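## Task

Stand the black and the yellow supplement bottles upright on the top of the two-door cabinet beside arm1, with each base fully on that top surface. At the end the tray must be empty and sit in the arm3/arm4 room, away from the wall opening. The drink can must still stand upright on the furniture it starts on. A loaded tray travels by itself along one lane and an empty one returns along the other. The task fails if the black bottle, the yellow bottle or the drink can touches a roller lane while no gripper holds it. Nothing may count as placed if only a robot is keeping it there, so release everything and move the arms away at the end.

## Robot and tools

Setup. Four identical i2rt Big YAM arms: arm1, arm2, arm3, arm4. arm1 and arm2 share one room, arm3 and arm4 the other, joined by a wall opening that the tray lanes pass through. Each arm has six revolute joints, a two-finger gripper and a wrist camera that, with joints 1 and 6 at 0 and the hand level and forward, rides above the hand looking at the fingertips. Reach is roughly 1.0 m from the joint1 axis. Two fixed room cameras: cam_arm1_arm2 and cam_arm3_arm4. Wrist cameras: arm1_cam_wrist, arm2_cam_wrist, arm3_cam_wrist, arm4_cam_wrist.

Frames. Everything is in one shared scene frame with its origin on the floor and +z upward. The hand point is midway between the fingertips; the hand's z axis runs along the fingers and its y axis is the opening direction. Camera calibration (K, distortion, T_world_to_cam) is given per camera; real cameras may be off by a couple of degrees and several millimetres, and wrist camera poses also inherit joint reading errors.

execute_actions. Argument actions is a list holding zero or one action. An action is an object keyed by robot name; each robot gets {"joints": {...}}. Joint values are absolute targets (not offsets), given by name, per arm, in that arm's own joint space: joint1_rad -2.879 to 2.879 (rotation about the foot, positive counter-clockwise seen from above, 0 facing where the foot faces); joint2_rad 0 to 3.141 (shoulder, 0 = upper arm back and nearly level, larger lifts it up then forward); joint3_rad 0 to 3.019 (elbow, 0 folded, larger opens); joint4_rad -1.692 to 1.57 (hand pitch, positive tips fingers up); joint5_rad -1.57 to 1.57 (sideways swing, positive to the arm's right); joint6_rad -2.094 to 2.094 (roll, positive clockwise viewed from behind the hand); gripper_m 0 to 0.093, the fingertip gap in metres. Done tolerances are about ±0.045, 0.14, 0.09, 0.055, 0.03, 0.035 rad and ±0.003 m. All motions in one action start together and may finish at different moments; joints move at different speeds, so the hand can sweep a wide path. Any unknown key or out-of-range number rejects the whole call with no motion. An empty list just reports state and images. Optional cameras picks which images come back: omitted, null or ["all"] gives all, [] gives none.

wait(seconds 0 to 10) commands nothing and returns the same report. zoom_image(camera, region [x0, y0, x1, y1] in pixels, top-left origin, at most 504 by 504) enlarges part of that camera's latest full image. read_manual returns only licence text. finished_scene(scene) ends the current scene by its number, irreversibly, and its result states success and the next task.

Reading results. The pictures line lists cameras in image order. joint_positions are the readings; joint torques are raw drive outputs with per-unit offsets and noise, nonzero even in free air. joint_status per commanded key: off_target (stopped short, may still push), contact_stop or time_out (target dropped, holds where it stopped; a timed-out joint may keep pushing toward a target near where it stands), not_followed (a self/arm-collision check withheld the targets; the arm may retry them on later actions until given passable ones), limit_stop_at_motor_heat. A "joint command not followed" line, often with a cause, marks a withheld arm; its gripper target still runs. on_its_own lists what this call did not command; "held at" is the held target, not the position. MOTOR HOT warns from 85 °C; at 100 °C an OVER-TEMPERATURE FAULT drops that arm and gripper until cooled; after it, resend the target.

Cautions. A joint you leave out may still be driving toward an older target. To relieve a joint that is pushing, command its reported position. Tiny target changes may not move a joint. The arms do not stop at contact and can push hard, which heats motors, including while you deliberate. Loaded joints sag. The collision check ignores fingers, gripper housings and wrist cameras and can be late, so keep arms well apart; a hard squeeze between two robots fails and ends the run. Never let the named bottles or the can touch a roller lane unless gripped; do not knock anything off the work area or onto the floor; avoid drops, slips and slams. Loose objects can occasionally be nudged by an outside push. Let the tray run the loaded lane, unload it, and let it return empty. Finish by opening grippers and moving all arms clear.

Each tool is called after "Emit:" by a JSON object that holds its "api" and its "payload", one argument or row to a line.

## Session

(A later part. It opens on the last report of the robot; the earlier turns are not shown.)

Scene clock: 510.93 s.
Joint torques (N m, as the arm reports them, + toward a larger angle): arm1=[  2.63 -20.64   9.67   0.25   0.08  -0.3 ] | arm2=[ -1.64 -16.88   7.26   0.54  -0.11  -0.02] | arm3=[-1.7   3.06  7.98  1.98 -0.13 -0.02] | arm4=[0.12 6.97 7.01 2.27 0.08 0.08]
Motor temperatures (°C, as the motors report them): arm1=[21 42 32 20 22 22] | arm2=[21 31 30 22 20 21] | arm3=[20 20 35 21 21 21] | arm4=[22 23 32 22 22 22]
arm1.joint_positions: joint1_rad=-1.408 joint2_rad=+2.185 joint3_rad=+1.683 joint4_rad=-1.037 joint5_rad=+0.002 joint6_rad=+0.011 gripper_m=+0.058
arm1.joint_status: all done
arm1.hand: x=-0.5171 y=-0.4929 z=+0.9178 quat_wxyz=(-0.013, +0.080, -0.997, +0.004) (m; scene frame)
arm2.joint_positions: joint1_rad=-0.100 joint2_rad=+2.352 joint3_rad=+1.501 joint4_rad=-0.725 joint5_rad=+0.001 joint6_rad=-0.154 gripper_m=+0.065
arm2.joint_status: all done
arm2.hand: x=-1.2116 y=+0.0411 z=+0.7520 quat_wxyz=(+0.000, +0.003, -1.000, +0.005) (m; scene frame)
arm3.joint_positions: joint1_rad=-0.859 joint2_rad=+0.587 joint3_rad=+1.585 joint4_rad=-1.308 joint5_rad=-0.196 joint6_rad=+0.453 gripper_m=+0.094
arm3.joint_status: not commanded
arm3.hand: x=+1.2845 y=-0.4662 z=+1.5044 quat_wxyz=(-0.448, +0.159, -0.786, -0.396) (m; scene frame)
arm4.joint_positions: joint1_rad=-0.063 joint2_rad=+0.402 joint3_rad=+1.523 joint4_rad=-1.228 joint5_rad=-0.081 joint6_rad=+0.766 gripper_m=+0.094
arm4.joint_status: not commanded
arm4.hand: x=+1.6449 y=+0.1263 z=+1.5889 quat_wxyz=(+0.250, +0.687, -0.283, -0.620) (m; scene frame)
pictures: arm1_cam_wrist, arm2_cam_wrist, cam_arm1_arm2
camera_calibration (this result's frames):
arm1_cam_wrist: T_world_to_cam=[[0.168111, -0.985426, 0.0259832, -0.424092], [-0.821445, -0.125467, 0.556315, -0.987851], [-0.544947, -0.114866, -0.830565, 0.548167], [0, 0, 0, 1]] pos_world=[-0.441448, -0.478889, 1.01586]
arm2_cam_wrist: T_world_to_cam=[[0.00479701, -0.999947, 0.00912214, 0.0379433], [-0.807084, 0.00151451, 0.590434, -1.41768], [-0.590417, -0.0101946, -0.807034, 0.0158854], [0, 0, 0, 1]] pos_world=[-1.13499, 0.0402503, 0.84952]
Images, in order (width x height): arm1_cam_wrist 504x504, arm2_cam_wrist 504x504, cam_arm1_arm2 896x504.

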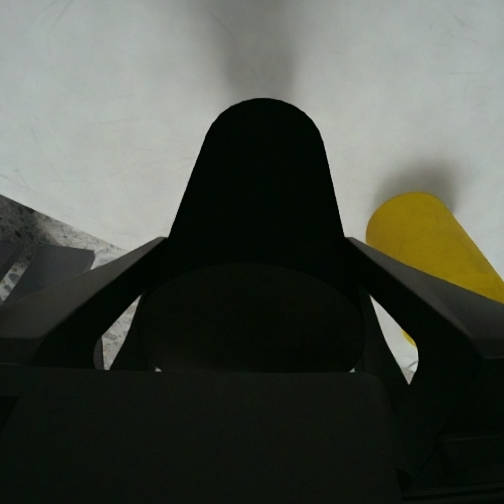

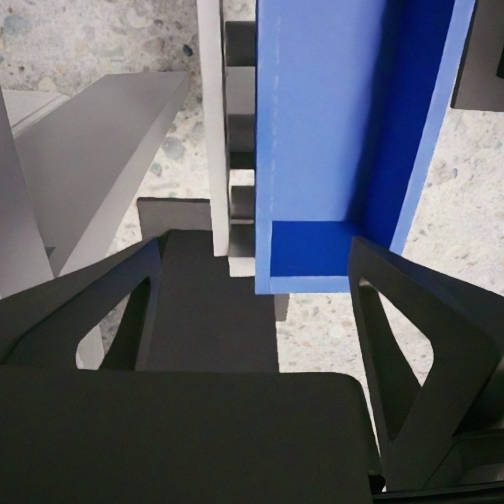

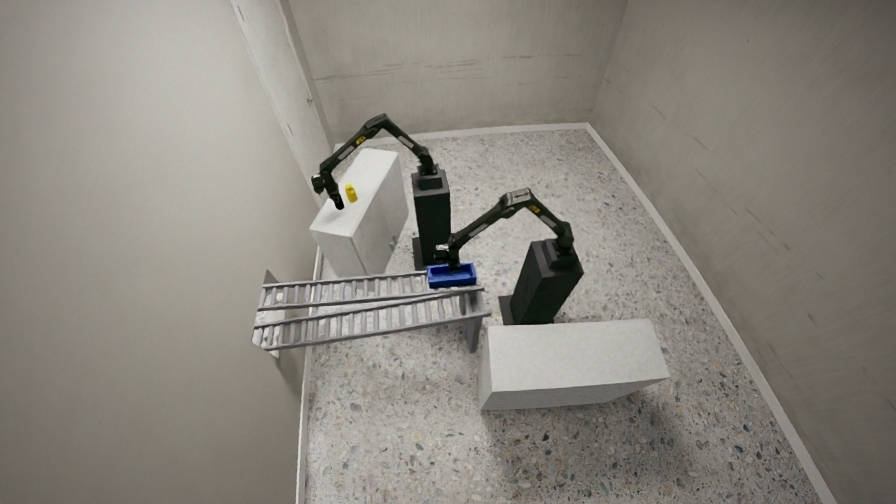

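Emit:
{"api": "execute_actions", "payload": {
  "actions": [
    {"arm1": {"joints": {"joint2_rad": 2.29, "joint4_rad": -0.926}}, "arm2": {"joints": {"joint2_rad": 2.692, "joint3_rad": 1.688, "joint4_rad": -0.532}}}
  ],
  "cameras": ["arm1_cam_wrist", "arm2_cam_wrist", "cam_arm1_arm2"]
}}

Scene clock: 527.37 s.
Joint torques (N m, as the arm reports them, + toward a larger angle): arm1=[  2.6  -19.91   9.07   0.74   0.01  -0.27] | arm2=[ -1.65 -17.68   5.49   0.82  -0.11  -0.02] | arm3=[-1.51  2.63  8.15  2.1  -0.09  0.07] | arm4=[-0.13  6.33  7.04  2.13  0.08  0.04]
Motor temperatures (°C, as the motors report them): arm1=[21 43 32 20 22 22] | arm2=[21 33 30 22 20 21] | arm3=[20 20 36 21 21 21] | arm4=[22 23 33 22 22 22]
arm1.joint_positions: joint1_rad=-1.408 joint2_rad=+2.294 joint3_rad=+1.683 joint4_rad=-0.933 joint5_rad=+0.004 joint6_rad=+0.010 gripper_m=+0.057
arm1.joint_status: all done
arm1.hand: x=-0.5129 y=-0.4929 z=+0.8508 quat_wxyz=(-0.011, +0.080, -0.997, +0.006) (m; scene frame)
arm2.joint_positions: joint1_rad=-0.100 joint2_rad=+2.707 joint3_rad=+1.669 joint4_rad=-0.535 joint5_rad=+0.001 joint6_rad=-0.154 gripper_m=+0.065
arm2.joint_status: all done
arm2.hand: x=-1.2109 y=+0.0395 z=+0.5867 quat_wxyz=(-0.001, +0.003, -1.000, +0.006) (m; scene frame)
arm3.joint_positions: joint1_rad=-0.859 joint2_rad=+0.587 joint3_rad=+1.585 joint4_rad=-1.308 joint5_rad=-0.196 joint6_rad=+0.453 gripper_m=+0.094
arm3.joint_status: not commanded
arm3.hand: x=+1.2845 y=-0.4662 z=+1.5044 quat_wxyz=(-0.448, +0.159, -0.786, -0.396) (m; scene frame)
arm4.joint_positions: joint1_rad=-0.063 joint2_rad=+0.402 joint3_rad=+1.523 joint4_rad=-1.228 joint5_rad=-0.081 joint6_rad=+0.766 gripper_m=+0.094
arm4.joint_status: not commanded
arm4.hand: x=+1.6449 y=+0.1263 z=+1.5889 quat_wxyz=(+0.250, +0.687, -0.283, -0.620) (m; scene frame)
pictures: arm1_cam_wrist, arm2_cam_wrist, cam_arm1_arm2
camera_calibration (this result's frames):
arm1_cam_wrist: T_world_to_cam=[[0.168905, -0.985237, 0.0279025, -0.424166], [-0.818599, -0.124457, 0.56072, -0.948907], [-0.548969, -0.117549, -0.827536, 0.488904], [0, 0, 0, 1]] pos_world=[-0.436737, -0.478532, 0.948492]
arm2_cam_wrist: T_world_to_cam=[[0.00479724, -0.999944, 0.0094697, 0.0375873], [-0.808419, 0.00169584, 0.588605, -1.32009], [-0.588588, -0.0104792, -0.808365, -0.114083], [0, 0, 0, 1]] pos_world=[-1.13451, 0.0386284, 0.684436]
Images, in order (width x height): arm1_cam_wrist 504x504, arm2_cam_wrist 504x504, cam_arm1_arm2 896x504.

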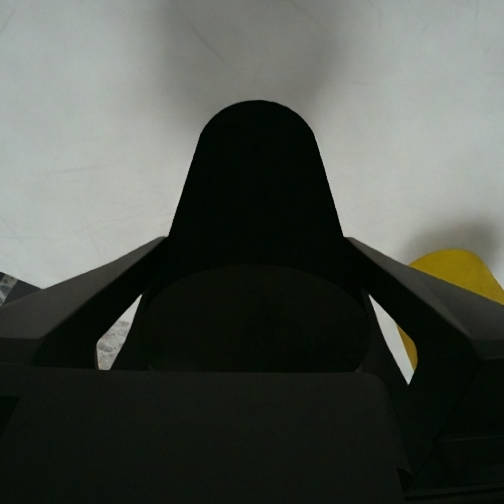

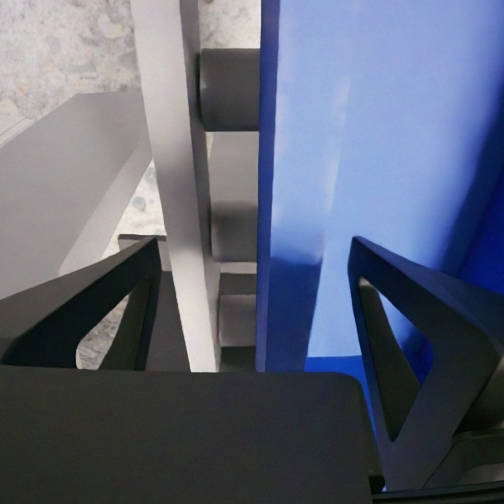

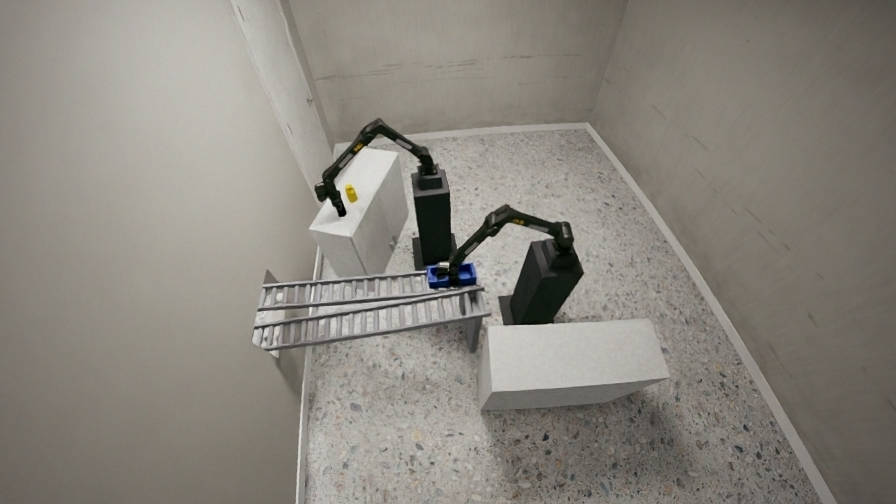

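Emit:
{"api": "execute_actions", "payload": {
  "actions": []
}}

Scene clock: 543.67 s.
Joint torques (N m, as the arm reports them, + toward a larger angle): arm1=[  2.84 -20.58   9.11   0.84  -0.03  -0.3 ] | arm2=[ -1.68 -17.72   5.52   0.81  -0.1   -0.02] | arm3=[-1.59  3.44  7.99  2.37 -0.14  0.07] | arm4=[-0.03  7.04  7.06  2.16  0.1   0.07]
Motor temperatures (°C, as the motors report them): arm1=[21 43 32 20 22 22] | arm2=[21 35 29 22 20 21] | arm3=[20 20 36 21 21 21] | arm4=[22 23 33 22 22 22]
arm1.joint_positions: joint1_rad=-1.408 joint2_rad=+2.294 joint3_rad=+1.683 joint4_rad=-0.933 joint5_rad=+0.004 joint6_rad=+0.010 gripper_m=+0.057
arm1.joint_status: all done
arm1.hand: x=-0.5129 y=-0.4929 z=+0.8508 quat_wxyz=(-0.011, +0.080, -0.997, +0.006) (m; scene frame)
arm2.joint_positions: joint1_rad=-0.100 joint2_rad=+2.707 joint3_rad=+1.669 joint4_rad=-0.535 joint5_rad=+0.001 joint6_rad=-0.154 gripper_m=+0.065
arm2.joint_status: all done
arm2.hand: x=-1.2109 y=+0.0395 z=+0.5867 quat_wxyz=(-0.001, +0.003, -1.000, +0.006) (m; scene frame)
arm3.joint_positions: joint1_rad=-0.859 joint2_rad=+0.587 joint3_rad=+1.585 joint4_rad=-1.308 joint5_rad=-0.196 joint6_rad=+0.453 gripper_m=+0.094
arm3.joint_status: not commanded
arm3.hand: x=+1.2845 y=-0.4662 z=+1.5044 quat_wxyz=(-0.448, +0.159, -0.786, -0.396) (m; scene frame)
arm4.joint_positions: joint1_rad=-0.063 joint2_rad=+0.402 joint3_rad=+1.523 joint4_rad=-1.228 joint5_rad=-0.081 joint6_rad=+0.766 gripper_m=+0.094
arm4.joint_status: not commanded
arm4.hand: x=+1.6449 y=+0.1263 z=+1.5889 quat_wxyz=(+0.250, +0.687, -0.283, -0.620) (m; scene frame)
pictures: arm1_cam_wrist, arm2_cam_wrist, arm3_cam_wrist, arm4_cam_wrist, cam_arm1_arm2, cam_arm3_arm4
camera_calibration (this result's frames):
arm1_cam_wrist: T_world_to_cam=[[0.168905, -0.985237, 0.0279025, -0.424166], [-0.818599, -0.124457, 0.56072, -0.948907], [-0.548969, -0.117549, -0.827536, 0.488904], [0, 0, 0, 1]] pos_world=[-0.436737, -0.478532, 0.948492]
arm2_cam_wrist: T_world_to_cam=[[0.00479724, -0.999944, 0.0094697, 0.0375873], [-0.808419, 0.00169584, 0.588605, -1.32009], [-0.588588, -0.0104792, -0.808365, -0.114083], [0, 0, 0, 1]] pos_world=[-1.13451, 0.0386284, 0.684436]
arm4_cam_wrist: T_world_to_cam=[[0.0912732, 0.71715, -0.690916, 0.85557], [0.632776, -0.577501, -0.515837, -0.145412], [-0.768937, -0.390113, -0.506506, 2.24516], [0, 0, 0, 1]] pos_world=[1.74031, 0.178316, 1.6533]
Images, in order (width x height): arm1_cam_wrist 504x504, arm2_cam_wrist 504x504, arm3_cam_wrist 504x504, arm4_cam_wrist 504x504, cam_arm1_arm2 896x504, cam_arm3_arm4 896x504.

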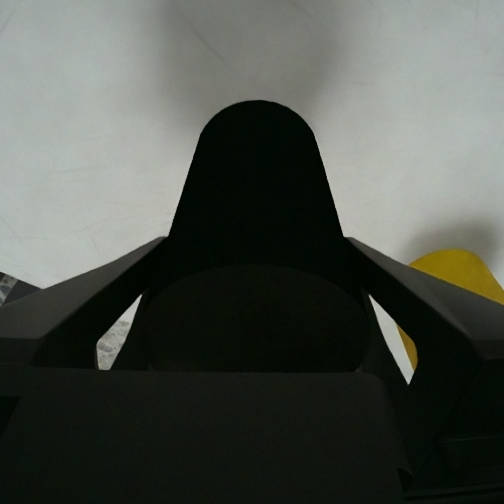

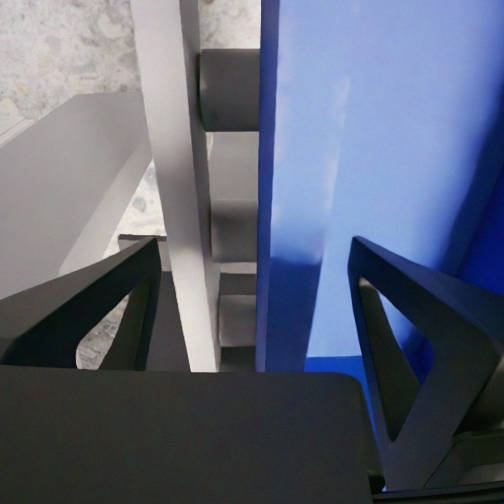

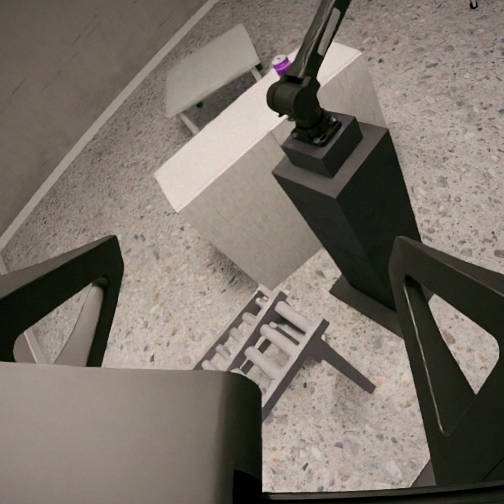

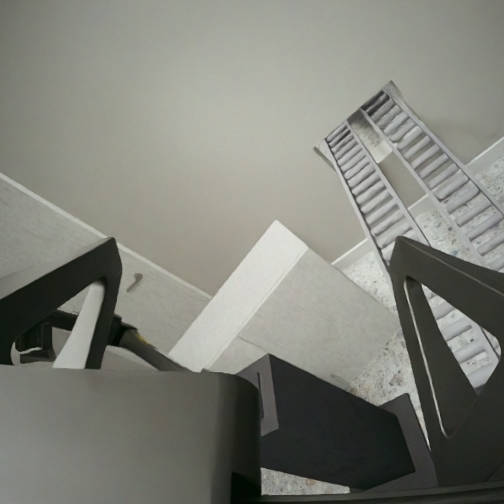

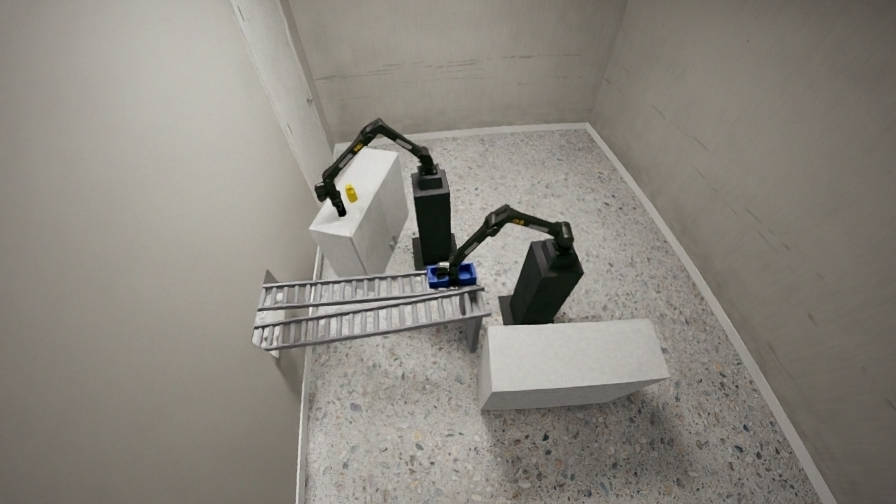

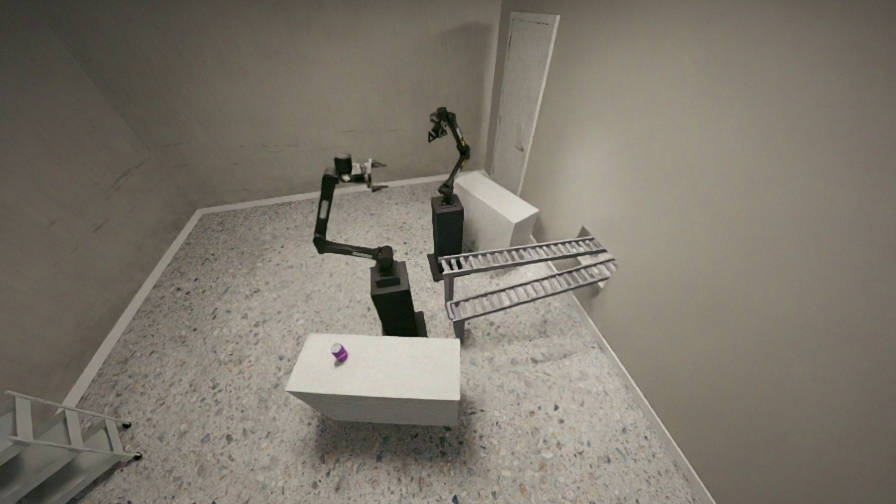

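Emit:
{"api": "execute_actions", "payload": {
  "actions": [
    {"arm1": {"joints": {"gripper_m": 0.093}}, "arm2": {"joints": {"gripper_m": 0.0}}}
  ],
  "cameras": ["arm1_cam_wrist", "arm2_cam_wrist", "cam_arm1_arm2"]
}}

Scene clock: 546.87 s.
Joint torques (N m, as the arm reports them, + toward a larger angle): arm1=[  2.26 -20.11   8.86   0.69   0.07  -0.3 ] | arm2=[ -1.52 -17.75   5.52   0.82  -0.03  -0.01] | arm3=[-1.21  3.77  7.94  2.06 -0.14  0.03] | arm4=[-0.16  6.22  7.09  2.22  0.14  0.05]
Motor temperatures (°C, as the motors report them): arm1=[21 44 32 20 22 22] | arm2=[21 35 29 22 20 21] | arm3=[20 20 36 21 21 21] | arm4=[22 23 33 22 22 22]
arm1.joint_positions: joint1_rad=-1.408 joint2_rad=+2.294 joint3_rad=+1.683 joint4_rad=-0.933 joint5_rad=+0.002 joint6_rad=+0.010 gripper_m=+0.093
arm1.joint_status: all done
arm1.hand: x=-0.5129 y=-0.4926 z=+0.8508 quat_wxyz=(-0.011, +0.080, -0.997, +0.005) (m; scene frame)
arm2.joint_positions: joint1_rad=-0.102 joint2_rad=+2.707 joint3_rad=+1.669 joint4_rad=-0.535 joint5_rad=+0.000 joint6_rad=-0.154 gripper_m=+0.011
arm2.joint_status: gripper_m off_target (ended at +0.011, target +0.000)
arm2.hand: x=-1.2110 y=+0.0386 z=+0.5867 quat_wxyz=(-0.001, +0.002, -1.000, +0.005) (m; scene frame)
arm3.joint_positions: joint1_rad=-0.859 joint2_rad=+0.587 joint3_rad=+1.585 joint4_rad=-1.308 joint5_rad=-0.196 joint6_rad=+0.453 gripper_m=+0.094
arm3.joint_status: not commanded
arm3.hand: x=+1.2845 y=-0.4662 z=+1.5044 quat_wxyz=(-0.448, +0.159, -0.786, -0.396) (m; scene frame)
arm4.joint_positions: joint1_rad=-0.063 joint2_rad=+0.402 joint3_rad=+1.523 joint4_rad=-1.228 joint5_rad=-0.081 joint6_rad=+0.766 gripper_m=+0.094
arm4.joint_status: not commanded
arm4.hand: x=+1.6449 y=+0.1263 z=+1.5889 quat_wxyz=(+0.250, +0.687, -0.283, -0.620) (m; scene frame)
pictures: arm1_cam_wrist, arm2_cam_wrist, cam_arm1_arm2
camera_calibration (this result's frames):
arm1_cam_wrist: T_world_to_cam=[[0.168943, -0.985273, 0.0263774, -0.422604], [-0.818449, -0.125326, 0.560744, -0.949282], [-0.54918, -0.116322, -0.827569, 0.489432], [0, 0, 0, 1]] pos_world=[-0.436757, -0.478418, 0.94849]
arm2_cam_wrist: T_world_to_cam=[[0.00365694, -0.999962, 0.00795335, 0.0362495], [-0.808557, 0.0017231, 0.588416, -1.32025], [-0.588407, -0.00858254, -0.808519, -0.113924], [0, 0, 0, 1]] pos_world=[-1.13467, 0.0375453, 0.684461]
Images, in order (width x height): arm1_cam_wrist 504x504, arm2_cam_wrist 504x504, cam_arm1_arm2 896x504.

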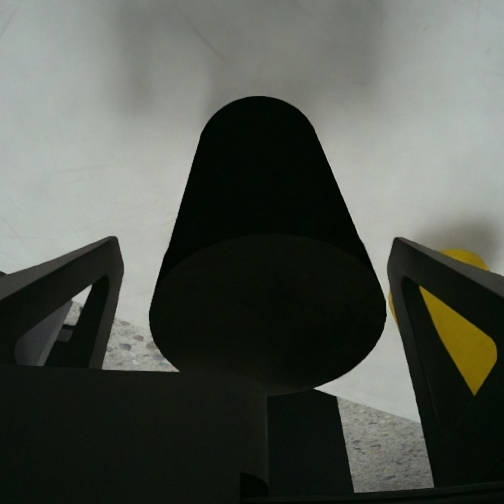

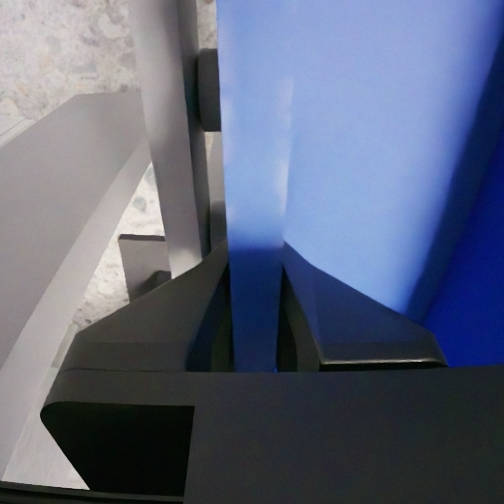

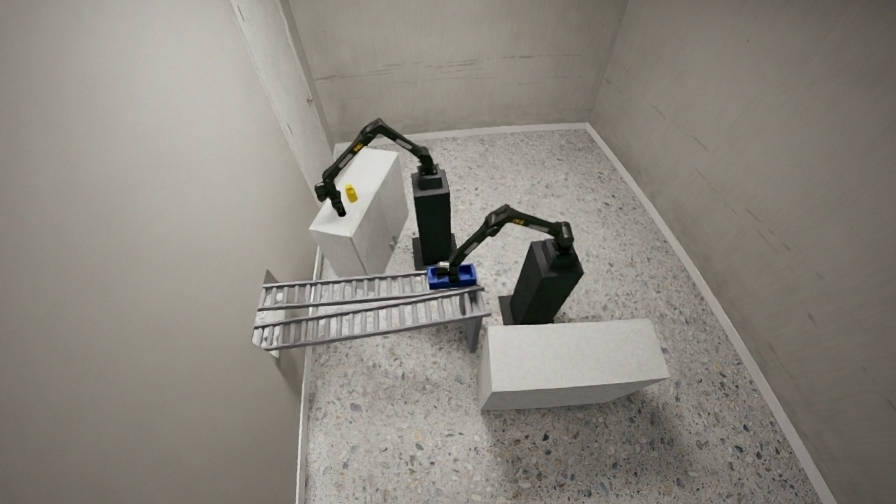

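Emit:
{"api": "execute_actions", "payload": {
  "actions": [
    {"arm1": {"joints": {"joint2_rad": 1.85, "joint4_rad": -1.38}}, "arm2": {"joints": {"joint2_rad": 2.37, "joint3_rad": 1.92, "joint4_rad": -1.245}}}
  ],
  "cameras": ["arm1_cam_wrist", "arm2_cam_wrist", "cam_arm1_arm2"]
}}

Scene clock: 588.87 s.
Joint torques (N m, as the arm reports them, + toward a larger angle): arm1=[  2.17 -16.65  10.63   0.28   0.01  -0.29] | arm2=[ -1.52 -19.57   7.86   0.04   0.01   0.  ] | arm3=[-1.19  3.85  8.02  1.92 -0.15  0.07] | arm4=[-0.19  6.77  6.93  2.23  0.12  0.07]
Motor temperatures (°C, as the motors report them): arm1=[21 45 33 20 22 22] | arm2=[21 38 29 22 20 21] | arm3=[20 20 36 21 21 21] | arm4=[22 23 33 22 22 22]
arm1.joint_positions: joint1_rad=-1.408 joint2_rad=+1.854 joint3_rad=+1.684 joint4_rad=-1.372 joint5_rad=+0.002 joint6_rad=+0.010 gripper_m=+0.093
arm1.joint_status: all done
arm1.hand: x=-0.5773 y=-0.5013 z=+1.1117 quat_wxyz=(-0.012, +0.080, -0.997, +0.005) (m; scene frame)
arm2.joint_positions: joint1_rad=-0.102 joint2_rad=+2.391 joint3_rad=+1.903 joint4_rad=-1.239 joint5_rad=-0.001 joint6_rad=-0.156 gripper_m=+0.011
arm2.joint_status: all done
arm2.hand: x=-1.1560 y=+0.0329 z=+0.8509 quat_wxyz=(+0.074, +0.003, -0.997, -0.007) (m; scene frame)
arm3.joint_positions: joint1_rad=-0.859 joint2_rad=+0.587 joint3_rad=+1.585 joint4_rad=-1.308 joint5_rad=-0.196 joint6_rad=+0.453 gripper_m=+0.094
arm3.joint_status: not commanded
arm3.hand: x=+1.2845 y=-0.4662 z=+1.5044 quat_wxyz=(-0.448, +0.159, -0.786, -0.396) (m; scene frame)
arm4.joint_positions: joint1_rad=-0.063 joint2_rad=+0.402 joint3_rad=+1.523 joint4_rad=-1.228 joint5_rad=-0.081 joint6_rad=+0.766 gripper_m=+0.094
arm4.joint_status: not commanded
arm4.hand: x=+1.6449 y=+0.1263 z=+1.5889 quat_wxyz=(+0.250, +0.687, -0.283, -0.620) (m; scene frame)
pictures: arm1_cam_wrist, arm2_cam_wrist, cam_arm1_arm2
camera_calibration (this result's frames):
arm1_cam_wrist: T_world_to_cam=[[0.168903, -0.98528, 0.0263751, -0.427221], [-0.819709, -0.12556, 0.558848, -1.14806], [-0.54731, -0.116011, -0.828851, 0.671646], [0, 0, 0, 1]] pos_world=[-0.50132, -0.487164, 1.20955]
arm2_cam_wrist: T_world_to_cam=[[0.0030763, -0.999863, -0.0162582, 0.048193], [-0.71075, -0.013623, 0.703313, -1.4154], [-0.703438, 0.00939193, -0.710694, -0.0847788], [0, 0, 0, 1]] pos_world=[-1.06578, 0.0297007, 0.936001]
Images, in order (width x height): arm1_cam_wrist 504x504, arm2_cam_wrist 504x504, cam_arm1_arm2 896x504.

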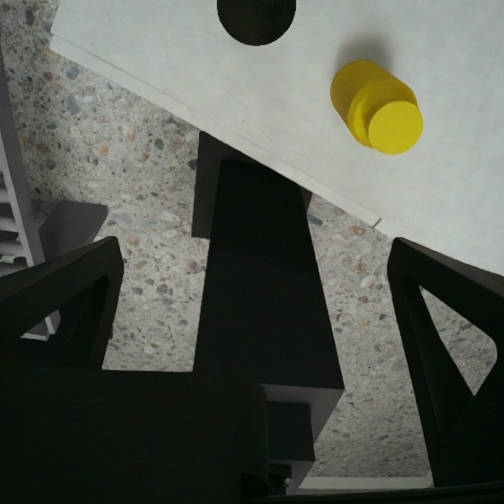

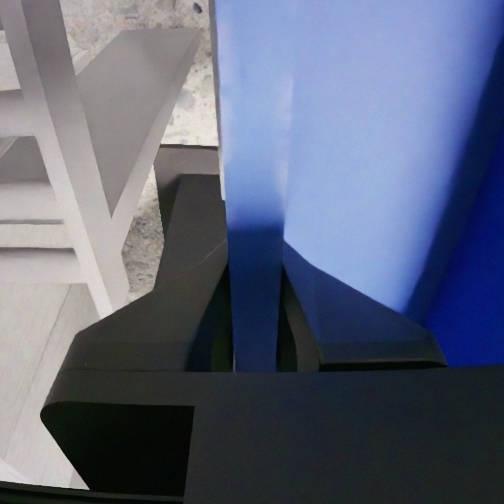

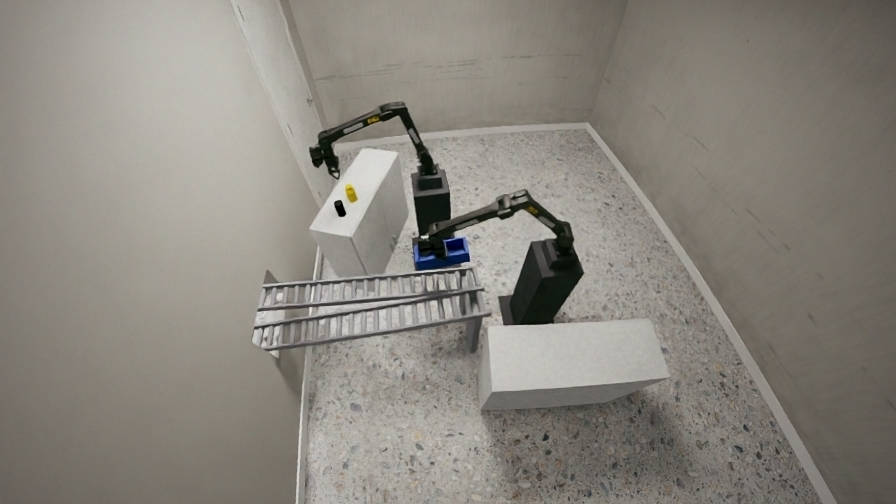

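Emit:
{"api": "execute_actions", "payload": {
  "actions": [
    {"arm2": {"joints": {"joint1_rad": 0.310, "joint5_rad": -0.045, "joint6_rad": 0.262}}}
  ],
  "cameras": ["arm2_cam_wrist", "cam_arm1_arm2"]
}}

Scene clock: 608.63 s.
Joint torques (N m, as the arm reports them, + toward a larger angle): arm1=[  2.59 -16.38  10.54   0.35   0.06  -0.29] | arm2=[ -1.48 -19.5    7.92   0.02   0.06   0.22] | arm3=[-1.22  3.47  7.86  2.41 -0.18  0.09] | arm4=[0.11 6.82 6.97 2.05 0.12 0.06]
Motor temperatures (°C, as the motors report them): arm1=[21 43 34 20 22 22] | arm2=[21 40 31 22 20 21] | arm3=[20 20 36 21 21 21] | arm4=[22 23 33 22 22 22]
arm1.joint_positions: joint1_rad=-1.408 joint2_rad=+1.854 joint3_rad=+1.684 joint4_rad=-1.372 joint5_rad=+0.002 joint6_rad=+0.010 gripper_m=+0.093
arm1.joint_status: not commanded
arm1.hand: x=-0.5773 y=-0.5013 z=+1.1117 quat_wxyz=(-0.012, +0.080, -0.997, +0.005) (m; scene frame)
arm2.joint_positions: joint1_rad=+0.313 joint2_rad=+2.391 joint3_rad=+1.903 joint4_rad=-1.239 joint5_rad=-0.046 joint6_rad=+0.250 gripper_m=+0.011
arm2.joint_status: all done
arm2.hand: x=-1.1731 y=+0.3050 z=+0.8482 quat_wxyz=(+0.078, +0.005, -0.997, +0.003) (m; scene frame)
arm3.joint_positions: joint1_rad=-0.859 joint2_rad=+0.587 joint3_rad=+1.585 joint4_rad=-1.308 joint5_rad=-0.196 joint6_rad=+0.453 gripper_m=+0.094
arm3.joint_status: not commanded
arm3.hand: x=+1.2845 y=-0.4662 z=+1.5044 quat_wxyz=(-0.448, +0.159, -0.786, -0.396) (m; scene frame)
arm4.joint_positions: joint1_rad=-0.063 joint2_rad=+0.402 joint3_rad=+1.523 joint4_rad=-1.228 joint5_rad=-0.081 joint6_rad=+0.766 gripper_m=+0.094
arm4.joint_status: not commanded
arm4.hand: x=+1.6449 y=+0.1263 z=+1.5889 quat_wxyz=(+0.250, +0.687, -0.283, -0.620) (m; scene frame)
pictures: arm2_cam_wrist, cam_arm1_arm2
camera_calibration (this result's frames):
arm2_cam_wrist: T_world_to_cam=[[0.00887795, -0.999956, 0.00292062, 0.310789], [-0.704667, -0.00418392, 0.709526, -1.42301], [-0.709483, -0.0083572, -0.704673, -0.108088], [0, 0, 0, 1]] pos_world=[-1.08219, 0.303918, 0.932586]
Images, in order (width x height): arm2_cam_wrist 504x504, cam_arm1_arm2 896x504.

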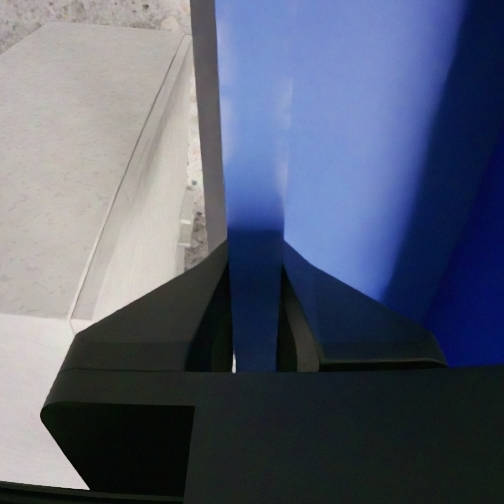

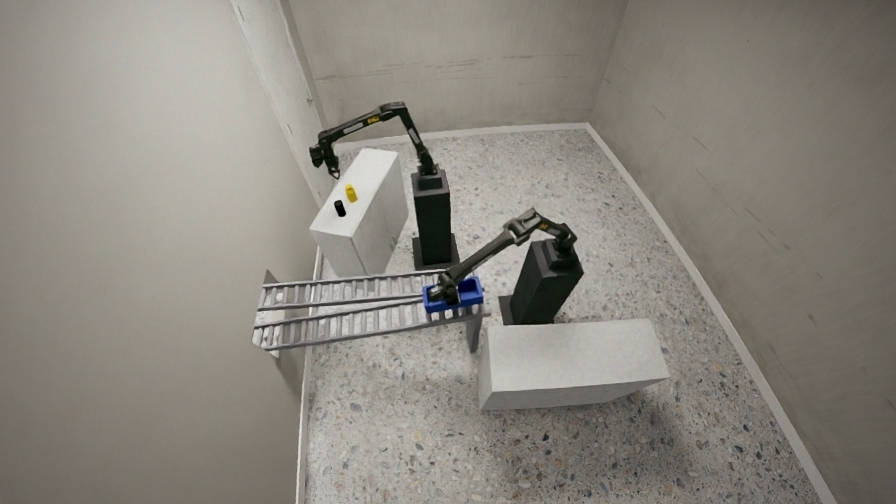

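Emit:
{"api": "execute_actions", "payload": {
  "actions": [
    {"arm2": {"joints": {"joint2_rad": 2.455, "joint4_rad": -1.168, "joint5_rad": -0.036, "joint6_rad": 0.277}}}
  ],
  "cameras": ["arm2_cam_wrist", "cam_arm1_arm2"]
}}

Scene clock: 623.93 s.
Joint torques (N m, as the arm reports them, + toward a larger angle): arm1=[  2.8  -16.54  10.65   0.24   0.04  -0.28] | arm2=[ -1.52 -19.13   7.58   0.45   0.24   0.22] | arm3=[-1.3   3.67  8.1   2.26 -0.11  0.02] | arm4=[-0.26  6.8   7.    2.2   0.1   0.05]
Motor temperatures (°C, as the motors report them): arm1=[21 43 35 20 22 22] | arm2=[21 41 31 22 20 21] | arm3=[20 20 37 21 21 21] | arm4=[22 23 33 22 22 22]
arm1.joint_positions: joint1_rad=-1.408 joint2_rad=+1.854 joint3_rad=+1.684 joint4_rad=-1.372 joint5_rad=+0.002 joint6_rad=+0.010 gripper_m=+0.093
arm1.joint_status: not commanded
arm1.hand: x=-0.5773 y=-0.5013 z=+1.1117 quat_wxyz=(-0.012, +0.080, -0.997, +0.005) (m; scene frame)
arm2.joint_positions: joint1_rad=+0.313 joint2_rad=+2.465 joint3_rad=+1.903 joint4_rad=-1.172 joint5_rad=-0.041 joint6_rad=+0.266 gripper_m=+0.011
arm2.joint_status: all done
arm2.hand: x=-1.1741 y=+0.3032 z=+0.7991 quat_wxyz=(+0.082, -0.003, -0.997, +0.007) (m; scene frame)
arm3.joint_positions: joint1_rad=-0.859 joint2_rad=+0.587 joint3_rad=+1.585 joint4_rad=-1.308 joint5_rad=-0.196 joint6_rad=+0.453 gripper_m=+0.094
arm3.joint_status: not commanded
arm3.hand: x=+1.2845 y=-0.4662 z=+1.5044 quat_wxyz=(-0.448, +0.159, -0.786, -0.396) (m; scene frame)
arm4.joint_positions: joint1_rad=-0.063 joint2_rad=+0.402 joint3_rad=+1.523 joint4_rad=-1.228 joint5_rad=-0.081 joint6_rad=+0.766 gripper_m=+0.094
arm4.joint_status: not commanded
arm4.hand: x=+1.6449 y=+0.1263 z=+1.5889 quat_wxyz=(+0.250, +0.687, -0.283, -0.620) (m; scene frame)
pictures: arm2_cam_wrist, cam_arm1_arm2
camera_calibration (this result's frames):
arm2_cam_wrist: T_world_to_cam=[[-0.00538974, -0.999907, 0.0125339, 0.284691], [-0.700182, 0.0127223, 0.713851, -1.39218], [-0.713944, -0.00492855, -0.700185, -0.153327], [0, 0, 0, 1]] pos_world=[-1.08271, 0.301621, 0.882886]
Images, in order (width x height): arm2_cam_wrist 504x504, cam_arm1_arm2 896x504.

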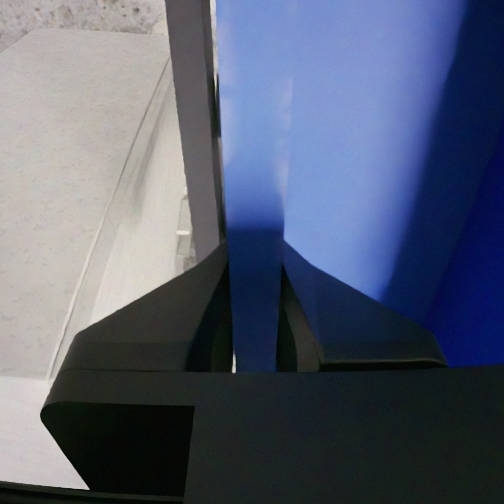

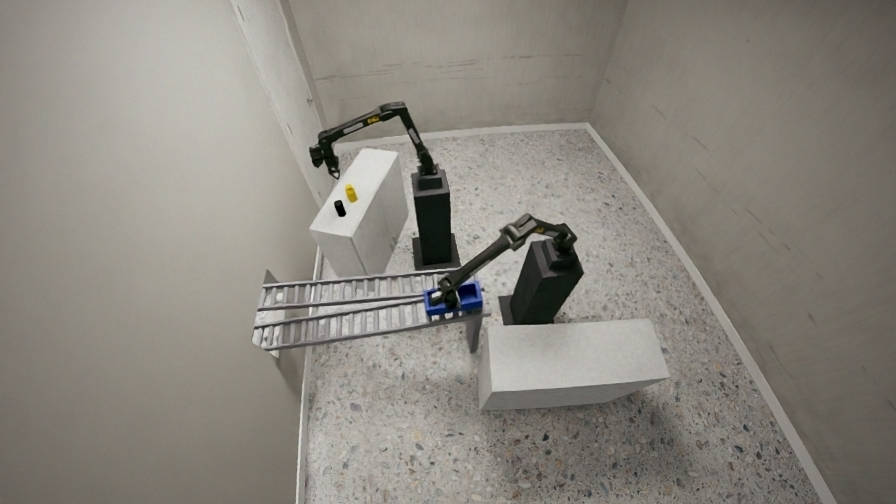

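Emit:
{"api": "zoom_image", "payload": {
  "camera": "arm2_cam_wrist",
  "region": [120, 0, 320, 280]
}}

Region (120, 0, 320, 280) of arm2_cam_wrist's 504x504 image, scaled by 1.800, with more detail than that image has; it fills the left 360 columns of this view, and the rest is white.

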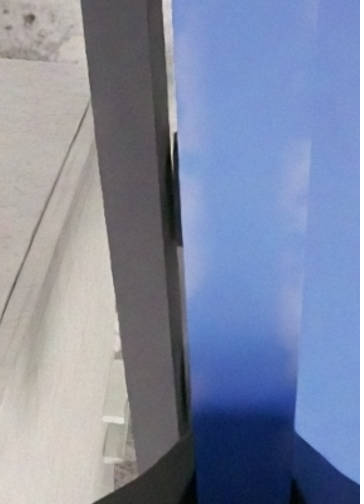

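Emit:
{"api": "execute_actions", "payload": {
  "actions": [
    {"arm2": {"joints": {"joint2_rad": 2.516, "joint4_rad": -1.09}}}
  ],
  "cameras": ["arm2_cam_wrist", "cam_arm1_arm2"]
}}

Emit:
{"api": "zoom_image", "payload": {
  "camera": "arm2_cam_wrist",
  "region": [100, 0, 300, 280]
}}

Scene clock: 650.53 s.
Joint torques (N m, as the arm reports them, + toward a larger angle): arm1=[  2.47 -16.74  10.55   0.28   0.06  -0.31] | arm2=[ -1.46 -18.77   7.45   0.55   0.24   0.21] | arm3=[-1.38  3.55  8.01  2.12 -0.12  0.01] | arm4=[0.16 6.67 7.01 2.3  0.12 0.04]
Motor temperatures (°C, as the motors report them): arm1=[21 43 36 20 22 22] | arm2=[21 42 31 22 20 21] | arm3=[20 20 37 22 21 21] | arm4=[22 23 33 22 22 22]
arm1.joint_positions: joint1_rad=-1.408 joint2_rad=+1.854 joint3_rad=+1.684 joint4_rad=-1.372 joint5_rad=+0.002 joint6_rad=+0.010 gripper_m=+0.093
arm1.joint_status: not commanded
arm1.hand: x=-0.5773 y=-0.5013 z=+1.1117 quat_wxyz=(-0.012, +0.080, -0.997, +0.005) (m; scene frame)
arm2.joint_positions: joint1_rad=+0.313 joint2_rad=+2.521 joint3_rad=+1.903 joint4_rad=-1.095 joint5_rad=-0.041 joint6_rad=+0.266 gripper_m=+0.011
arm2.joint_status: all done
arm2.hand: x=-1.1710 y=+0.3036 z=+0.7615 quat_wxyz=(+0.071, -0.002, -0.997, +0.004) (m; scene frame)
arm3.joint_positions: joint1_rad=-0.859 joint2_rad=+0.587 joint3_rad=+1.585 joint4_rad=-1.308 joint5_rad=-0.196 joint6_rad=+0.453 gripper_m=+0.094
arm3.joint_status: not commanded
arm3.hand: x=+1.2845 y=-0.4662 z=+1.5044 quat_wxyz=(-0.448, +0.159, -0.786, -0.396) (m; scene frame)
arm4.joint_positions: joint1_rad=-0.063 joint2_rad=+0.402 joint3_rad=+1.523 joint4_rad=-1.228 joint5_rad=-0.081 joint6_rad=+0.766 gripper_m=+0.094
arm4.joint_status: not commanded
arm4.hand: x=+1.6449 y=+0.1263 z=+1.5889 quat_wxyz=(+0.250, +0.687, -0.283, -0.620) (m; scene frame)
pictures: arm2_cam_wrist, cam_arm1_arm2
camera_calibration (this result's frames):
arm2_cam_wrist: T_world_to_cam=[[-0.00572675, -0.99996, 0.00688841, 0.289516], [-0.714751, 0.00891078, 0.699322, -1.36801], [-0.699355, -0.000918658, -0.714774, -0.150397], [0, 0, 0, 1]] pos_world=[-1.08131, 0.301557, 0.847185]
Images, in order (width x height): arm2_cam_wrist 504x504, cam_arm1_arm2 896x504.

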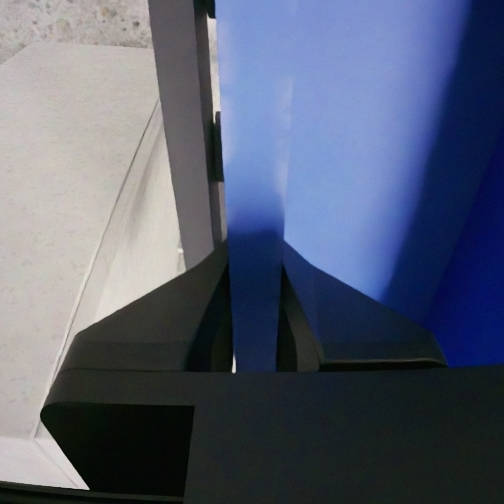

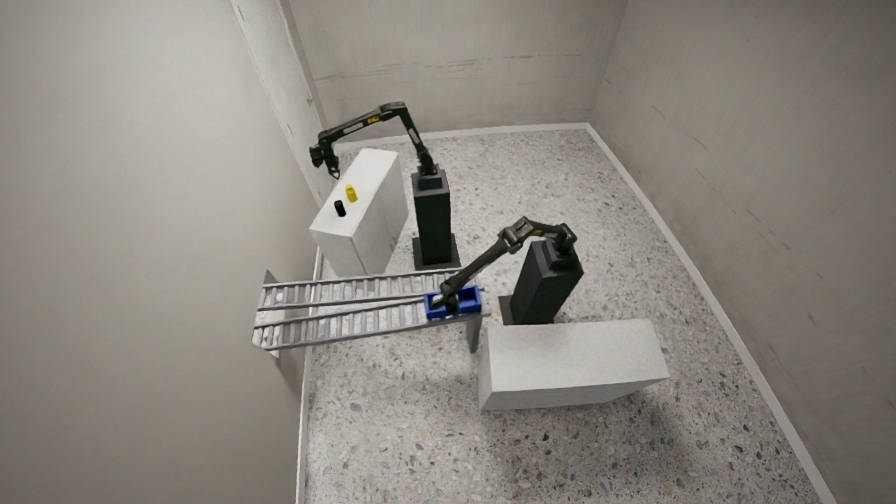

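Region (100, 0, 300, 280) of arm2_cam_wrist's 504x504 image, scaled by 1.800, with more detail than that image has; it fills the left 360 columns of this view, and the rest is white.

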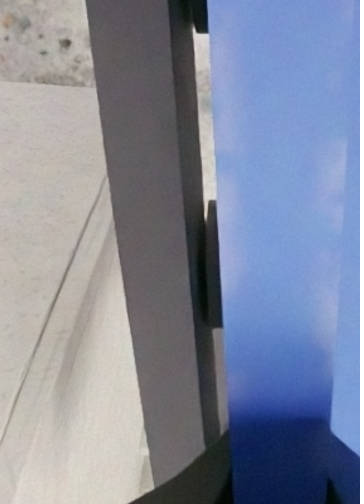

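Emit:
{"api": "execute_actions", "payload": {
  "actions": [
    {"arm2": {"joints": {"joint2_rad": 2.543, "joint4_rad": -1.07}}}
  ],
  "cameras": ["arm2_cam_wrist"]
}}

Emit:
{"api": "zoom_image", "payload": {
  "camera": "arm2_cam_wrist",
  "region": [100, 0, 300, 280]
}}

Scene clock: 667.33 s.
Joint torques (N m, as the arm reports them, + toward a larger angle): arm1=[  1.79 -16.79  10.65   0.19   0.07  -0.33] | arm2=[ -1.08 -17.55   7.37   0.6    0.23   0.21] | arm3=[-0.88  2.56  8.    2.03 -0.13  0.09] | arm4=[0.31 6.43 7.09 2.34 0.17 0.07]
Motor temperatures (°C, as the motors report them): arm1=[21 43 36 20 22 22] | arm2=[21 42 31 22 20 21] | arm3=[20 20 37 22 21 21] | arm4=[22 23 34 22 22 22]
arm1.joint_positions: joint1_rad=-1.408 joint2_rad=+1.854 joint3_rad=+1.684 joint4_rad=-1.372 joint5_rad=+0.002 joint6_rad=+0.010 gripper_m=+0.093
arm1.joint_status: not commanded
arm1.hand: x=-0.5773 y=-0.5013 z=+1.1117 quat_wxyz=(-0.012, +0.080, -0.997, +0.005) (m; scene frame)
arm2.joint_positions: joint1_rad=+0.313 joint2_rad=+2.534 joint3_rad=+1.903 joint4_rad=-1.075 joint5_rad=-0.041 joint6_rad=+0.266 gripper_m=+0.011
arm2.joint_status: all done
arm2.hand: x=-1.1700 y=+0.3038 z=+0.7527 quat_wxyz=(+0.068, -0.003, -0.998, +0.003) (m; scene frame)
arm3.joint_positions: joint1_rad=-0.859 joint2_rad=+0.587 joint3_rad=+1.585 joint4_rad=-1.308 joint5_rad=-0.196 joint6_rad=+0.453 gripper_m=+0.094
arm3.joint_status: not commanded
arm3.hand: x=+1.2845 y=-0.4662 z=+1.5044 quat_wxyz=(-0.448, +0.159, -0.786, -0.396) (m; scene frame)
arm4.joint_positions: joint1_rad=-0.063 joint2_rad=+0.402 joint3_rad=+1.523 joint4_rad=-1.228 joint5_rad=-0.081 joint6_rad=+0.766 gripper_m=+0.094
arm4.joint_status: not commanded
arm4.hand: x=+1.6449 y=+0.1263 z=+1.5889 quat_wxyz=(+0.250, +0.687, -0.283, -0.620) (m; scene frame)
pictures: arm2_cam_wrist
camera_calibration (this result's frames):
arm2_cam_wrist: T_world_to_cam=[[-0.00606461, -0.999969, 0.00500385, 0.290774], [-0.719625, 0.00783875, 0.694319, -1.36277], [-0.694336, 0.00060988, -0.71965, -0.146908], [0, 0, 0, 1]] pos_world=[-1.08092, 0.301537, 0.839021]
Images, in order (width x height): arm2_cam_wrist 504x504.

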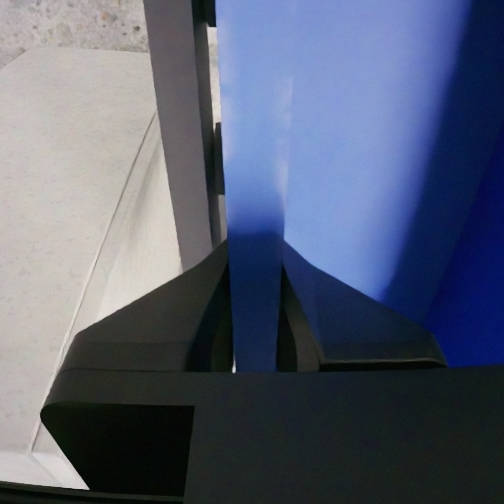

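Region (100, 0, 300, 280) of arm2_cam_wrist's 504x504 image, scaled by 1.800, with more detail than that image has; it fills the left 360 columns of this view, and the rest is white.

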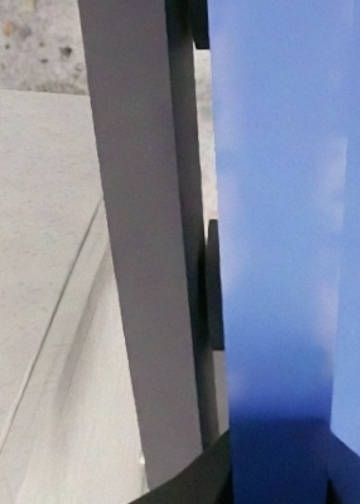

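Emit:
{"api": "execute_actions", "payload": {
  "actions": [
    {"arm2": {"joints": {"gripper_m": 0.05, "joint2_rad": 2.28, "joint4_rad": -1.33}}}
  ],
  "cameras": ["arm2_cam_wrist", "cam_arm1_arm2", "cam_arm3_arm4"]
}}

Scene clock: 679.53 s.
Joint torques (N m, as the arm reports them, + toward a larger angle): arm1=[  2.26 -16.87  10.56   0.27   0.03  -0.28] | arm2=[ -1.47 -16.52   7.82   0.07   0.13   0.19] | arm3=[-1.57  2.94  7.88  2.15 -0.14  0.07] | arm4=[0.03 6.61 6.94 2.21 0.15 0.04]
Motor temperatures (°C, as the motors report them): arm1=[21 43 36 20 22 22] | arm2=[21 42 31 22 20 21] | arm3=[20 20 37 22 21 21] | arm4=[22 23 34 22 22 22]
arm1.joint_positions: joint1_rad=-1.408 joint2_rad=+1.854 joint3_rad=+1.684 joint4_rad=-1.372 joint5_rad=+0.002 joint6_rad=+0.010 gripper_m=+0.093
arm1.joint_status: not commanded
arm1.hand: x=-0.5773 y=-0.5013 z=+1.1117 quat_wxyz=(-0.012, +0.080, -0.997, +0.005) (m; scene frame)
arm2.joint_positions: joint1_rad=+0.313 joint2_rad=+2.266 joint3_rad=+1.911 joint4_rad=-1.322 joint5_rad=-0.039 joint6_rad=+0.268 gripper_m=+0.050
arm2.joint_status: all done
arm2.hand: x=-1.1692 y=+0.3057 z=+0.9314 quat_wxyz=(+0.054, -0.003, -0.999, +0.000) (m; scene frame)
arm3.joint_positions: joint1_rad=-0.859 joint2_rad=+0.587 joint3_rad=+1.585 joint4_rad=-1.308 joint5_rad=-0.196 joint6_rad=+0.453 gripper_m=+0.094
arm3.joint_status: not commanded
arm3.hand: x=+1.2845 y=-0.4662 z=+1.5044 quat_wxyz=(-0.448, +0.159, -0.786, -0.396) (m; scene frame)
arm4.joint_positions: joint1_rad=-0.063 joint2_rad=+0.402 joint3_rad=+1.523 joint4_rad=-1.228 joint5_rad=-0.081 joint6_rad=+0.766 gripper_m=+0.094
arm4.joint_status: not commanded
arm4.hand: x=+1.6449 y=+0.1263 z=+1.5889 quat_wxyz=(+0.250, +0.687, -0.283, -0.620) (m; scene frame)
pictures: arm2_cam_wrist, cam_arm1_arm2, cam_arm3_arm4
camera_calibration (this result's frames):
arm2_cam_wrist: T_world_to_cam=[[-0.00709791, -0.999975, -0.00055034, 0.295803], [-0.738602, 0.00487166, 0.674125, -1.48878], [-0.674105, 0.00519136, -0.738617, 0.0221528], [0, 0, 0, 1]] pos_world=[-1.08258, 0.302934, 1.02015]
Images, in order (width x height): arm2_cam_wrist 504x504, cam_arm1_arm2 896x504, cam_arm3_arm4 896x504.

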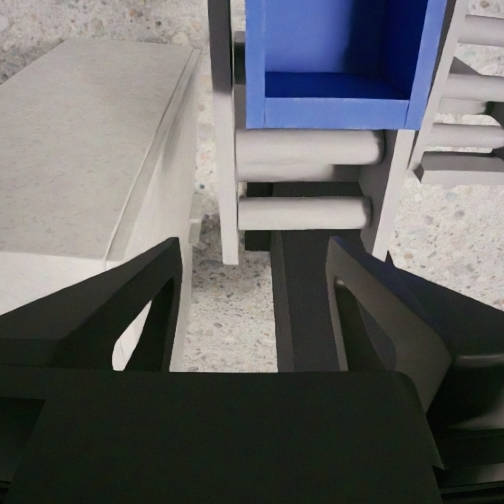

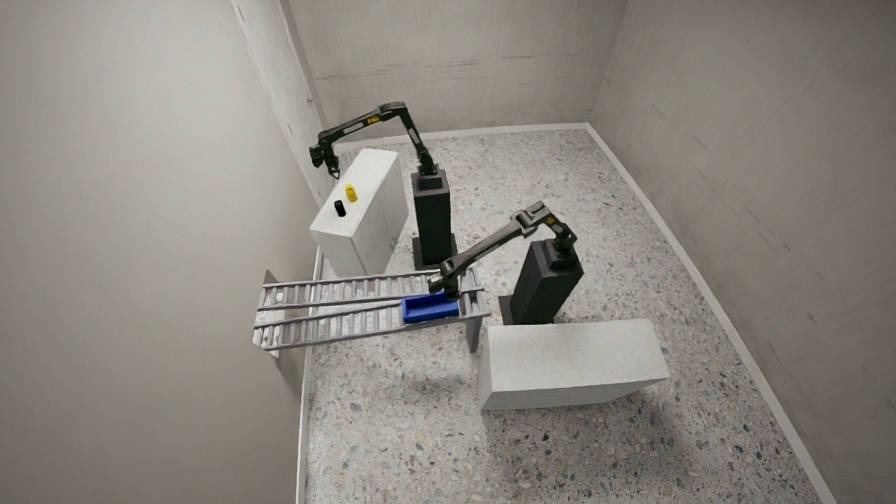

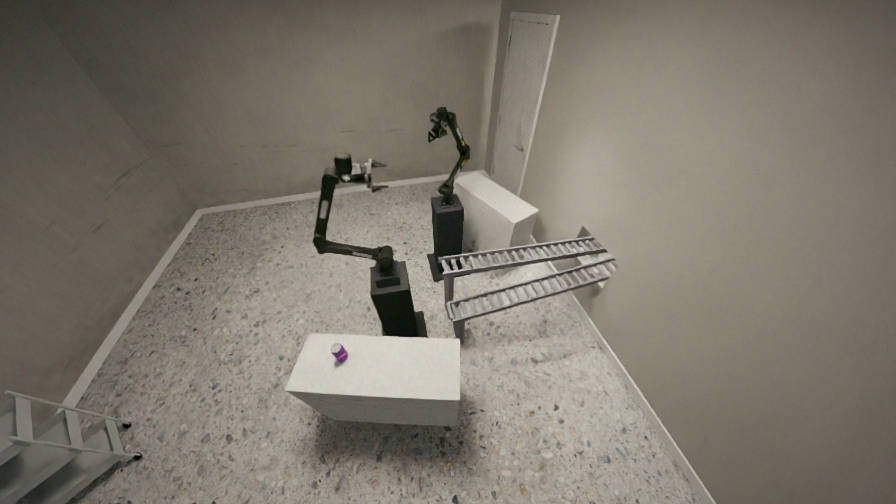

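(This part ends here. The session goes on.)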